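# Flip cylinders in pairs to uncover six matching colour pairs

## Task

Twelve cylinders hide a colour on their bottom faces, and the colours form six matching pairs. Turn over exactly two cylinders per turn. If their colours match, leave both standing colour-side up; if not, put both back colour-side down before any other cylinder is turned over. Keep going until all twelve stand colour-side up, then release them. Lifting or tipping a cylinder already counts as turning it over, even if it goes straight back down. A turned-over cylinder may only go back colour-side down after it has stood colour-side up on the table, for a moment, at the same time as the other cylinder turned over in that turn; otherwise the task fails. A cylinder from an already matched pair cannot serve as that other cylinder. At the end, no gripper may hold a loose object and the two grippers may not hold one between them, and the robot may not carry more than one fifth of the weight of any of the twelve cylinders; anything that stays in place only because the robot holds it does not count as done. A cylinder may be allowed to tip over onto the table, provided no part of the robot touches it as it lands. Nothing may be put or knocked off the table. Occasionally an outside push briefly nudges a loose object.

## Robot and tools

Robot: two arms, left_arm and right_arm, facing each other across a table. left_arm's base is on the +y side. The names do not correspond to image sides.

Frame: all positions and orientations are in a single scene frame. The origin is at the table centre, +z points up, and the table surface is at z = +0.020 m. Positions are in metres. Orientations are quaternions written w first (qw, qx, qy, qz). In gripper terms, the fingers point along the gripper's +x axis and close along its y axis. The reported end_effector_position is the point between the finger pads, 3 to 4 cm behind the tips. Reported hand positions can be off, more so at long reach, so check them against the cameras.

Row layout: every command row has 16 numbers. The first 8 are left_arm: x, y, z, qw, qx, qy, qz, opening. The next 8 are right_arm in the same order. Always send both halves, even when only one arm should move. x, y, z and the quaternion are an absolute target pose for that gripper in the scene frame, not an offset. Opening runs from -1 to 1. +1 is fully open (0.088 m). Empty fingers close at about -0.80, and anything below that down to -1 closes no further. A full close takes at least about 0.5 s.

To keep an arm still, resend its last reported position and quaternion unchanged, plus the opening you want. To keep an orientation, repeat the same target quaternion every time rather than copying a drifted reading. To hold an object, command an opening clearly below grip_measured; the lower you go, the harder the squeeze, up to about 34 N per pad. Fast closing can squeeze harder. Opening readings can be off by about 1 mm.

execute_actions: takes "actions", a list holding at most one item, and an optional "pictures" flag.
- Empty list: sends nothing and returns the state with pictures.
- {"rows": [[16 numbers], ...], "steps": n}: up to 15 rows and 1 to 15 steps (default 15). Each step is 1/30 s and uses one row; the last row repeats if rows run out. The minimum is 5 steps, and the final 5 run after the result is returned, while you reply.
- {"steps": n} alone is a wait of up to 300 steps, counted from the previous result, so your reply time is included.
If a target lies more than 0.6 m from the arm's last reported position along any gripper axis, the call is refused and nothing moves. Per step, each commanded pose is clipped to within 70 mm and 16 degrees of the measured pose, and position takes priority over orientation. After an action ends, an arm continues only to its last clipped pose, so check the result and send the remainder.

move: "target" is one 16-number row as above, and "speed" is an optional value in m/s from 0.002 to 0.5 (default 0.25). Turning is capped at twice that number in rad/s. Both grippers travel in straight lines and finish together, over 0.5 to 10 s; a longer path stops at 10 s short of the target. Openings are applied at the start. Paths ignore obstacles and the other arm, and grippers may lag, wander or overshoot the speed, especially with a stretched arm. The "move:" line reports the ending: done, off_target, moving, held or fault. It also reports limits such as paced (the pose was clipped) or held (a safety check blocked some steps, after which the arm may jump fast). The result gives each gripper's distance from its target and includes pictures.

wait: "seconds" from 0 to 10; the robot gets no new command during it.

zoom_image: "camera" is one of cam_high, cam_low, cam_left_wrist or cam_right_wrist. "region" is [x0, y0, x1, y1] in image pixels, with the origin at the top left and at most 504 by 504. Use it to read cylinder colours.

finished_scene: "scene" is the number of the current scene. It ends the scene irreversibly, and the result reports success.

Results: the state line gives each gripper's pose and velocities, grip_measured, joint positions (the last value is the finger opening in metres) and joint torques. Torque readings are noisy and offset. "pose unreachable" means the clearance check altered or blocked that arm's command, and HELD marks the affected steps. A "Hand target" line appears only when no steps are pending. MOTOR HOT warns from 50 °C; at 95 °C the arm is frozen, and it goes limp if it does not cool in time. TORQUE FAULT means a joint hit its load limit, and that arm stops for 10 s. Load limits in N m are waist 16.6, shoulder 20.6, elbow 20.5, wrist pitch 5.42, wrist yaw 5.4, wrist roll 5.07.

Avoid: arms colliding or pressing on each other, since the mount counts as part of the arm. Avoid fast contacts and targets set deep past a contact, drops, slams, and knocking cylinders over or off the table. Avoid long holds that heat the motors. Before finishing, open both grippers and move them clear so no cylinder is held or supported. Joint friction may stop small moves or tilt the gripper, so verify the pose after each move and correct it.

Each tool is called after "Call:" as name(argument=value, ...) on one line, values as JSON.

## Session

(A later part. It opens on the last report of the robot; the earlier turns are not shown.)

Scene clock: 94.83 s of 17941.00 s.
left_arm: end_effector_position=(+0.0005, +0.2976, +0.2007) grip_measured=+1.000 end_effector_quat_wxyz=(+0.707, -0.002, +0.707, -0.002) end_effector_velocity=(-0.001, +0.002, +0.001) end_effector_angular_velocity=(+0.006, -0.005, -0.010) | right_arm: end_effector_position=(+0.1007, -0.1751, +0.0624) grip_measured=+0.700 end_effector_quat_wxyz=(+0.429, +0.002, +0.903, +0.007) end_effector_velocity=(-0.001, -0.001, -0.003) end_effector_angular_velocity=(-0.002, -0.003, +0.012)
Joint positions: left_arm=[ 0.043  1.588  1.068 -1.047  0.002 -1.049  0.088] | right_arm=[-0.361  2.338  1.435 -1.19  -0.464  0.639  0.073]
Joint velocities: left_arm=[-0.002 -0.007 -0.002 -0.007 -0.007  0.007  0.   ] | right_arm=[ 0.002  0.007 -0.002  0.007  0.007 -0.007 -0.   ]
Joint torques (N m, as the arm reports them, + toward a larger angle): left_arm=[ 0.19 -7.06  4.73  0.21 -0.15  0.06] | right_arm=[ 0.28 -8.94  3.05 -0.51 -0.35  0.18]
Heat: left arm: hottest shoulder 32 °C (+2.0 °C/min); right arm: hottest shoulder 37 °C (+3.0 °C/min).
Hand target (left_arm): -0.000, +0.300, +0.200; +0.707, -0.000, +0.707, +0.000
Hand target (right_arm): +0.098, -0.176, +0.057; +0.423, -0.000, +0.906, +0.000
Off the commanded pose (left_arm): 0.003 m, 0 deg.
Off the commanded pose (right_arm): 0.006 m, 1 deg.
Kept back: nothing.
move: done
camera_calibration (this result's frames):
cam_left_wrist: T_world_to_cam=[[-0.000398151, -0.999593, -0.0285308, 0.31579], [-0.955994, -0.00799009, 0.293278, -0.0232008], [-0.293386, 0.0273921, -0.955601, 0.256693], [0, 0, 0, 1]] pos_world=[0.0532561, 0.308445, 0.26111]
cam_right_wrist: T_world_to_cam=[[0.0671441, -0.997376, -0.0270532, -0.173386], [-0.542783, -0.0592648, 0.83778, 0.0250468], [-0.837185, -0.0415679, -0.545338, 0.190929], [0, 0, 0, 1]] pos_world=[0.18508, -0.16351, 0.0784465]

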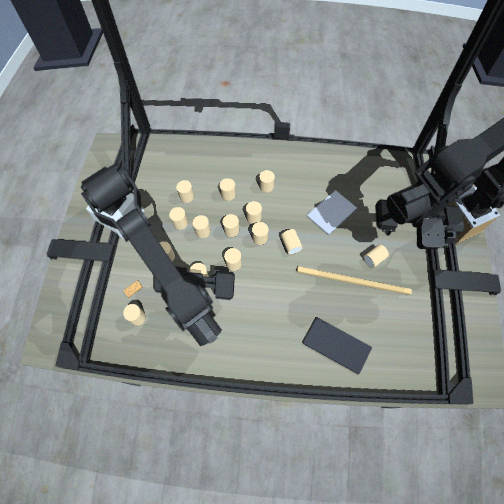

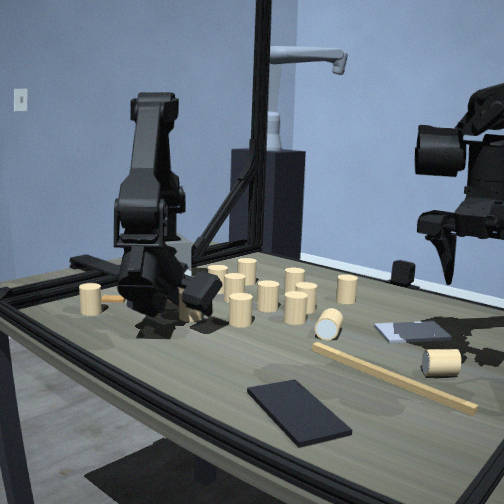

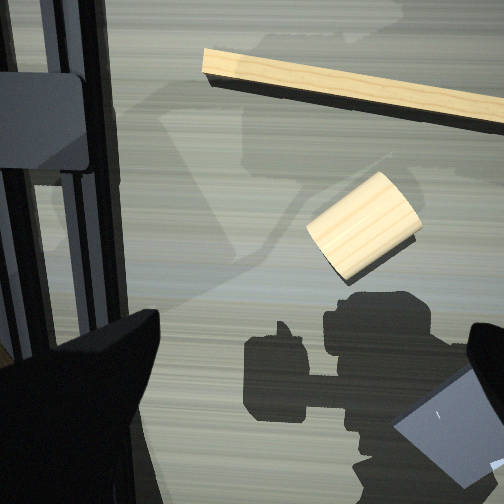

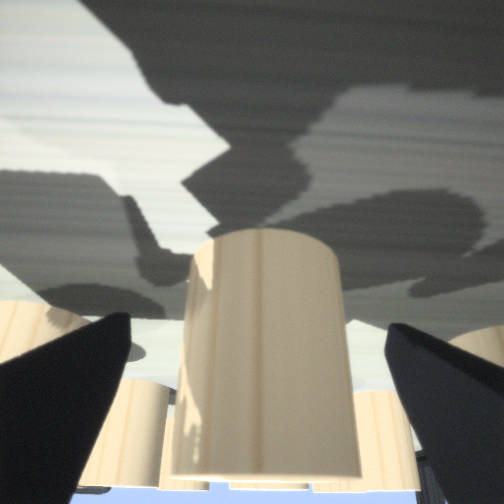

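Call:
move(target=[0,0.3,0.2,0.707,0,0.707,0,1,0.098,-0.176,0.057,0.423,0,0.906,0,-0.3])

Call:
move(target=[0,0.3,0.2,0.707,0,0.707,0,1,0.11,-0.176,0.14,0.5,0,0.866,0,-0.3])

Call:
move(target=[0,0.3,0.2,0.707,0,0.707,0,1,0.22,-0.13,0.11,0.94,0,0.342,0,-0.3], speed=0.35)

Call:
move(target=[0,0.3,0.2,0.707,0,0.707,0,1,0.21,-0.13,0.047,0.94,0,0.342,0,-0.3], speed=0.1)

Scene clock: 96.43 s of 17941.00 s.
left_arm: end_effector_position=(+0.0005, +0.2976, +0.2007) grip_measured=+1.000 end_effector_quat_wxyz=(+0.707, -0.002, +0.707, -0.002) end_effector_velocity=(-0.001, +0.002, +0.000) end_effector_angular_velocity=(+0.010, -0.003, +0.005) | right_arm: end_effector_position=(+0.1005, -0.1751, +0.0616) grip_measured=+0.022 end_effector_quat_wxyz=(+0.428, +0.002, +0.904, +0.006) end_effector_velocity=(-0.003, -0.008, -0.000) end_effector_angular_velocity=(-0.022, +0.009, +0.026)
Joint positions: left_arm=[ 0.043  1.588  1.068 -1.047  0.002 -1.049  0.088] | right_arm=[-0.361  2.341  1.435 -1.189 -0.465  0.64   0.04 ]
Joint velocities: left_arm=[-0.002 -0.002 -0.002 -0.007 -0.007 -0.007  0.   ] | right_arm=[-0.002  0.002 -0.007 -0.022  0.022 -0.022 -0.   ]
Joint torques (N m, as the arm reports them, + toward a larger angle): left_arm=[ 0.27 -7.12  4.82  0.22 -0.15  0.06] | right_arm=[ 0.26 -8.97  3.51 -0.61 -0.32  0.17]
Heat: left arm: hottest shoulder 32 °C (+2.0 °C/min); right arm: hottest shoulder 37 °C (+3.0 °C/min).
Hand target (left_arm): +0.000, +0.300, +0.200; +0.707, -0.000, +0.707, +0.000
Hand target (right_arm): +0.098, -0.176, +0.057; +0.423, +0.000, +0.906, -0.000
Off the commanded pose (left_arm): 0.003 m, 0 deg.
Off the commanded pose (right_arm): 0.005 m, 1 deg.
Kept back: nothing.
move: done
camera_calibration (this result's frames):
cam_left_wrist: T_world_to_cam=[[-0.000398151, -0.999593, -0.0285308, 0.31579], [-0.955994, -0.00799009, 0.293278, -0.0232008], [-0.293386, 0.0273921, -0.955601, 0.256693], [0, 0, 0, 1]] pos_world=[0.0532561, 0.308445, 0.26111]
cam_right_wrist: T_world_to_cam=[[0.0662385, -0.997443, -0.0268242, -0.173272], [-0.541564, -0.0585173, 0.83862, 0.0256234], [-0.838046, -0.0410219, -0.544055, 0.190445], [0, 0, 0, 1]] pos_world=[0.184956, -0.163517, 0.0774767]

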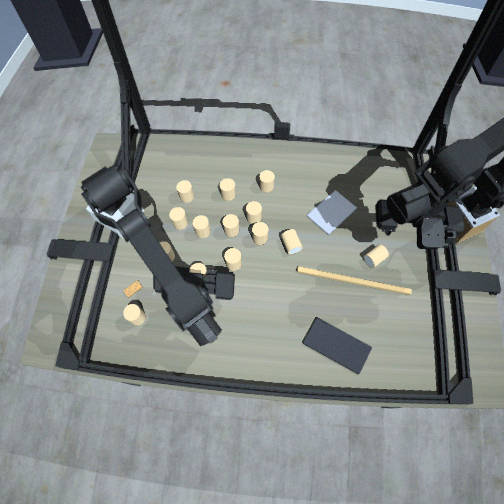

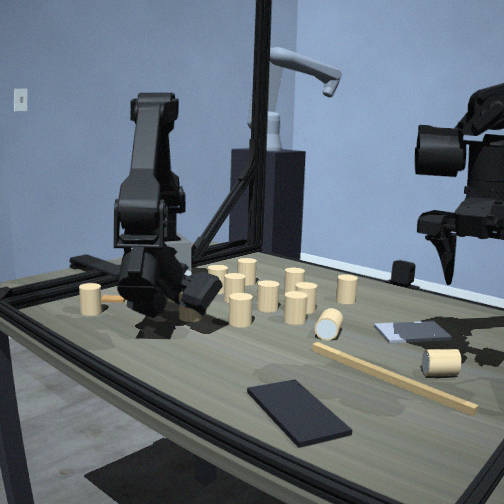

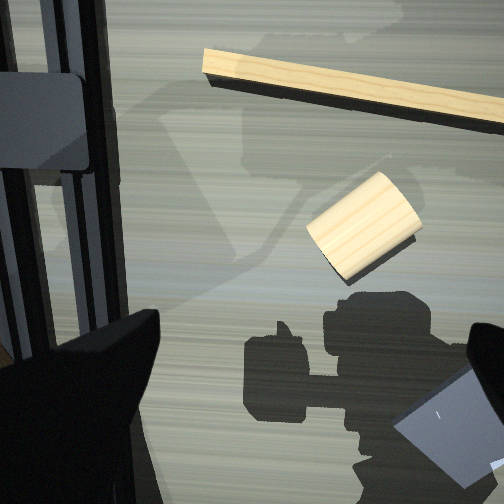

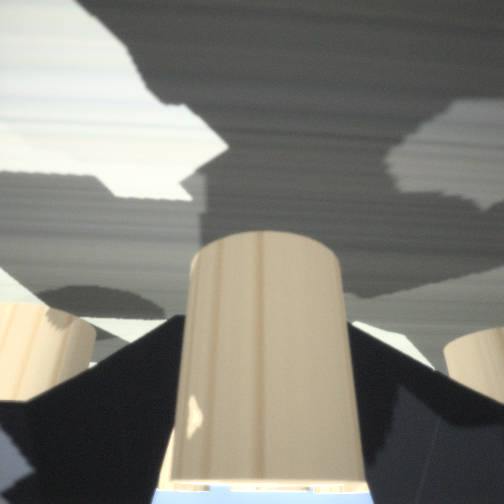

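Scene clock: 97.30 s of 17941.00 s.
left_arm: end_effector_position=(+0.0005, +0.2976, +0.2007) grip_measured=+1.000 end_effector_quat_wxyz=(+0.707, -0.002, +0.707, -0.002) end_effector_velocity=(-0.003, -0.003, +0.000) end_effector_angular_velocity=(-0.017, +0.015, +0.005) | right_arm: end_effector_position=(+0.1092, -0.1776, +0.1342) grip_measured=+0.022 end_effector_quat_wxyz=(+0.494, -0.003, +0.870, -0.003) end_effector_velocity=(+0.001, +0.001, +0.004) end_effector_angular_velocity=(+0.006, -0.000, -0.012)
Joint positions: left_arm=[ 0.043  1.588  1.068 -1.047  0.002 -1.049  0.088] | right_arm=[-0.343  2.119  1.461 -1.315 -0.367  0.717  0.04 ]
Joint velocities: left_arm=[-0.002 -0.002 -0.002  0.007  0.022 -0.007  0.   ] | right_arm=[-0.002 -0.007  0.007 -0.007 -0.007  0.007 -0.   ]
Joint torques (N m, as the arm reports them, + toward a larger angle): left_arm=[-0.07 -6.83  4.7   0.23 -0.16  0.09] | right_arm=[  0.3  -12.09   5.77  -0.73  -0.19   0.17]
Heat: left arm: hottest shoulder 32 °C (+2.0 °C/min); right arm: hottest shoulder 38 °C (+5.1 °C/min).
Hand target (left_arm): +0.000, +0.300, +0.200; +0.707, -0.000, +0.707, +0.000
Hand target (right_arm): +0.111, -0.176, +0.140; +0.500, -0.000, +0.866, -0.000
Off the commanded pose (left_arm): 0.003 m, 0 deg.
Off the commanded pose (right_arm): 0.006 m, 1 deg.
Kept back: nothing.
move: done
camera_calibration (this result's frames):
cam_left_wrist: T_world_to_cam=[[-0.000398151, -0.999593, -0.0285308, 0.31579], [-0.955994, -0.00799009, 0.293278, -0.0232008], [-0.293386, 0.0273921, -0.955601, 0.256693], [0, 0, 0, 1]] pos_world=[0.0532561, 0.308445, 0.26111]
cam_right_wrist: T_world_to_cam=[[0.0668481, -0.997754, 0.00436075, -0.178704], [-0.659148, -0.0408801, 0.750901, -0.00292916], [-0.749036, -0.0530707, -0.660401, 0.240899], [0, 0, 0, 1]] pos_world=[0.190457, -0.165638, 0.162069]

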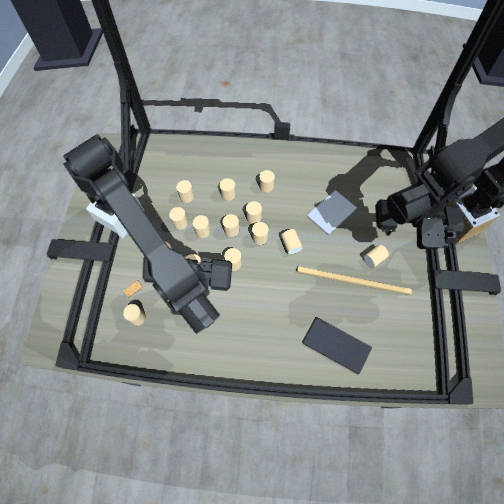

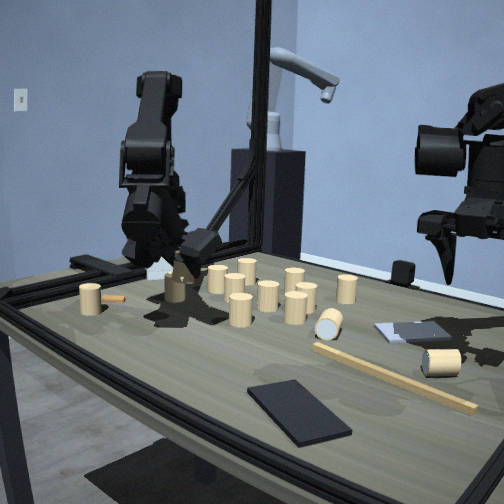

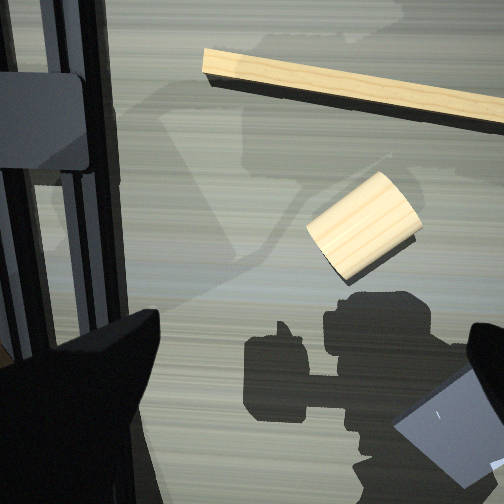

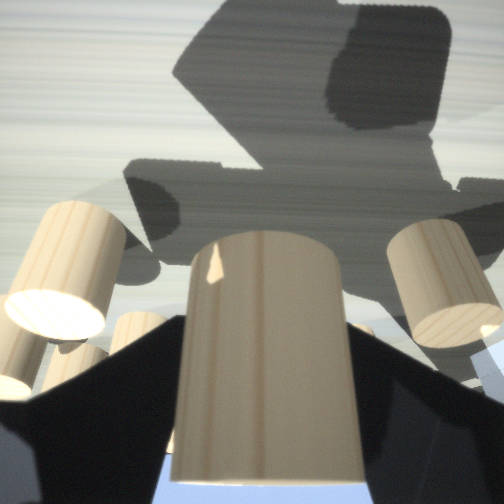

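Scene clock: 99.90 s of 17941.00 s.
left_arm: end_effector_position=(+0.0005, +0.2976, +0.2007) grip_measured=+1.000 end_effector_quat_wxyz=(+0.707, -0.002, +0.707, -0.002) end_effector_velocity=(+0.001, +0.003, -0.000) end_effector_angular_velocity=(+0.017, -0.015, +0.005) | right_arm: end_effector_position=(+0.2222, -0.1282, +0.1158) grip_measured=+0.022 end_effector_quat_wxyz=(+0.941, +0.006, +0.339, -0.003) end_effector_velocity=(-0.001, -0.001, -0.002) end_effector_angular_velocity=(-0.002, -0.009, +0.003)
Joint positions: left_arm=[ 0.043  1.588  1.068 -1.047  0.002 -1.049  0.088] | right_arm=[-0.082  2.01   1.02  -0.042  0.733  0.855  0.04 ]
Joint velocities: left_arm=[-0.002 -0.002 -0.002 -0.007 -0.022 -0.007 -0.   ] | right_arm=[ 0.002  0.002 -0.012  0.022  0.007 -0.007 -0.   ]
Joint torques (N m, as the arm reports them, + toward a larger angle): left_arm=[ 0.15 -7.    4.62  0.24 -0.12  0.07] | right_arm=[ 0.29 -8.58  4.01  0.97  0.46 -0.21]
Heat: left arm: hottest shoulder 32 °C (+2.0 °C/min); right arm: hottest shoulder 38 °C (+4.0 °C/min).
Hand target (left_arm): +0.000, +0.300, +0.200; +0.707, -0.000, +0.707, +0.000
Hand target (right_arm): +0.220, -0.131, +0.109; +0.940, -0.005, +0.341, -0.004
Off the commanded pose (left_arm): 0.003 m, 0 deg.
Off the commanded pose (right_arm): 0.007 m, 1 deg.
Kept back: nothing.
move: done
camera_calibration (this result's frames):
cam_left_wrist: T_world_to_cam=[[-0.000398151, -0.999593, -0.0285308, 0.31579], [-0.955994, -0.00799009, 0.293278, -0.0232008], [-0.293386, 0.0273921, -0.955601, 0.256693], [0, 0, 0, 1]] pos_world=[0.0532561, 0.308445, 0.26111]
cam_right_wrist: T_world_to_cam=[[0.00547579, -0.998499, 0.054489, -0.129224], [-0.843056, -0.0339145, -0.536755, 0.278308], [0.537797, -0.0429981, -0.841977, 0.0523896], [0, 0, 0, 1]] pos_world=[0.207162, -0.117338, 0.200535]

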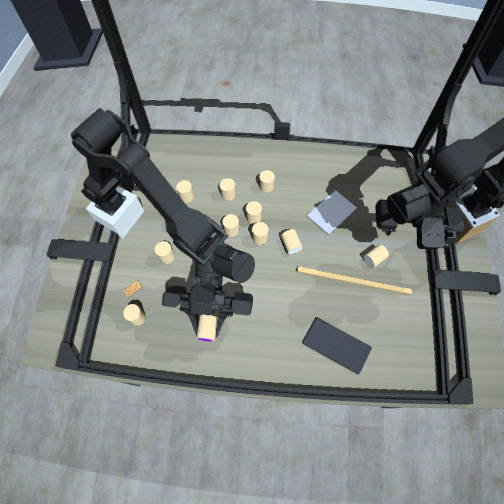

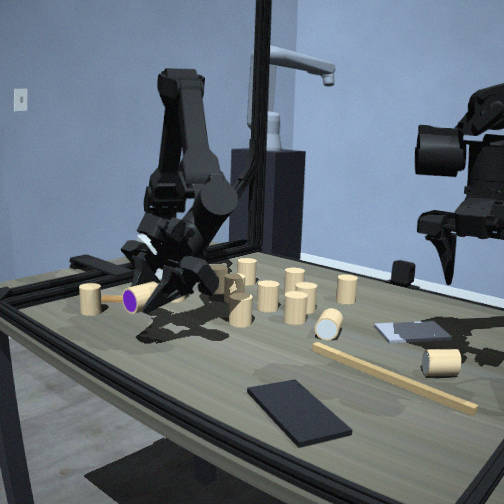

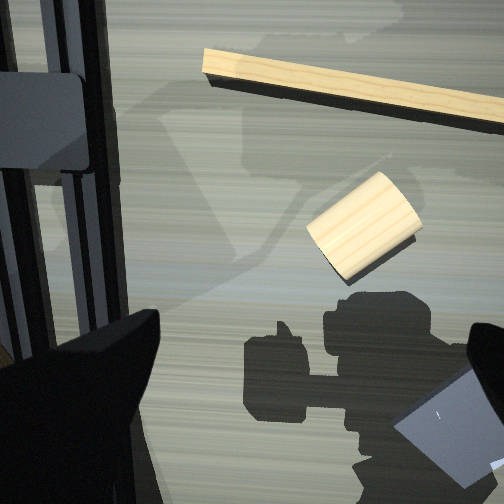

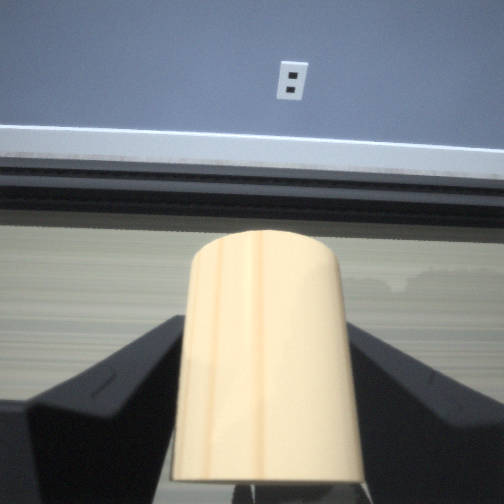

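Scene clock: 100.97 s of 17941.00 s.
left_arm: end_effector_position=(+0.0005, +0.2976, +0.2007) grip_measured=+1.000 end_effector_quat_wxyz=(+0.707, -0.002, +0.707, -0.002) end_effector_velocity=(-0.001, +0.002, +0.000) end_effector_angular_velocity=(+0.010, -0.003, +0.005) | right_arm: end_effector_position=(+0.2121, -0.1282, +0.0540) grip_measured=+0.022 end_effector_quat_wxyz=(+0.941, +0.004, +0.339, +0.002) end_effector_velocity=(+0.002, -0.001, -0.004) end_effector_angular_velocity=(-0.007, +0.002, +0.010)
Joint positions: left_arm=[ 0.043  1.588  1.068 -1.047  0.002 -1.049  0.088] | right_arm=[-0.058  2.185  0.96   0.183  0.741  0.87   0.04 ]
Joint velocities: left_arm=[-0.002 -0.002 -0.002 -0.007 -0.007 -0.007 -0.   ] | right_arm=[-0.007  0.012 -0.002  0.022 -0.007 -0.022  0.   ]
Joint torques (N m, as the arm reports them, + toward a larger angle): left_arm=[ 0.08 -7.23  4.53  0.33 -0.16  0.03] | right_arm=[ 0.25 -8.73  3.38  0.95  0.4   0.19]
Heat: left arm: hottest shoulder 32 °C (+2.0 °C/min); right arm: hottest shoulder 38 °C (+4.0 °C/min).
Hand target (left_arm): +0.000, +0.300, +0.200; +0.707, -0.000, +0.707, +0.000
Hand target (right_arm): +0.210, -0.131, +0.048; +0.940, +0.000, +0.342, +0.000
Off the commanded pose (left_arm): 0.003 m, 0 deg.
Off the commanded pose (right_arm): 0.008 m, 1 deg.
Kept back: nothing.
move: done
camera_calibration (this result's frames):
cam_left_wrist: T_world_to_cam=[[-0.000398151, -0.999593, -0.0285308, 0.31579], [-0.955994, -0.00799009, 0.293278, -0.0232008], [-0.293386, 0.0273921, -0.955601, 0.256693], [0, 0, 0, 1]] pos_world=[0.0532561, 0.308445, 0.26111]
cam_right_wrist: T_world_to_cam=[[0.0156043, -0.998384, 0.05464, -0.127919], [-0.842291, -0.0425723, -0.537339, 0.235305], [0.538797, -0.037638, -0.841594, 0.00622593], [0, 0, 0, 1]] pos_world=[0.196837, -0.117461, 0.138668]

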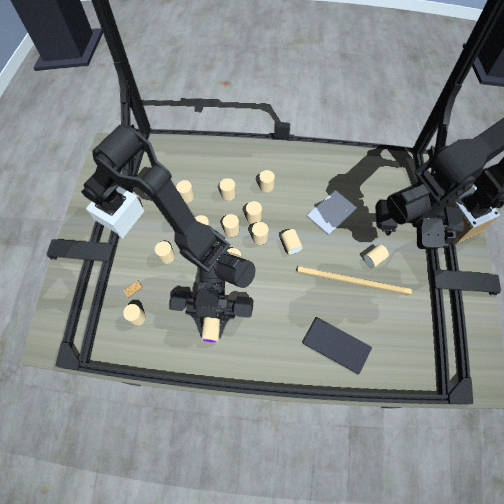

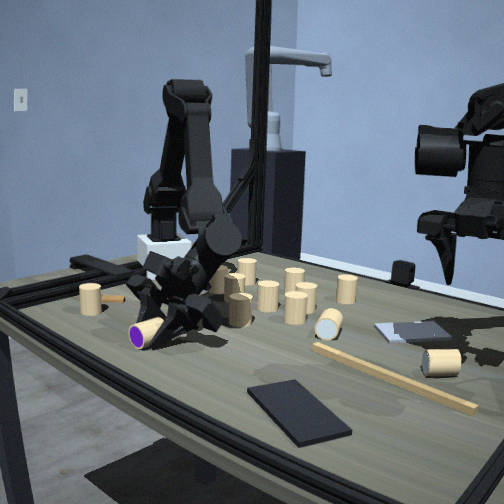

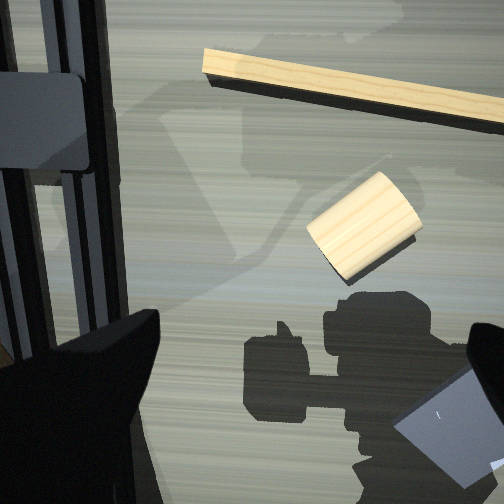

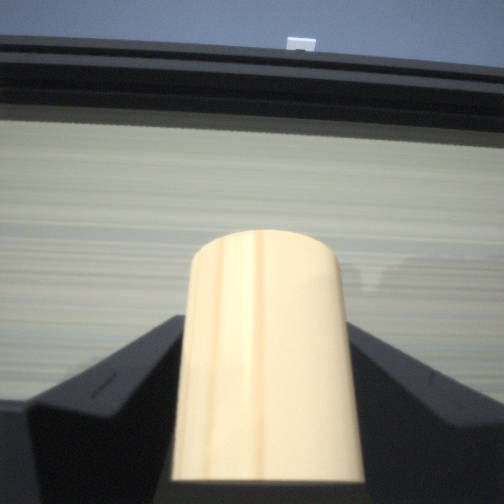

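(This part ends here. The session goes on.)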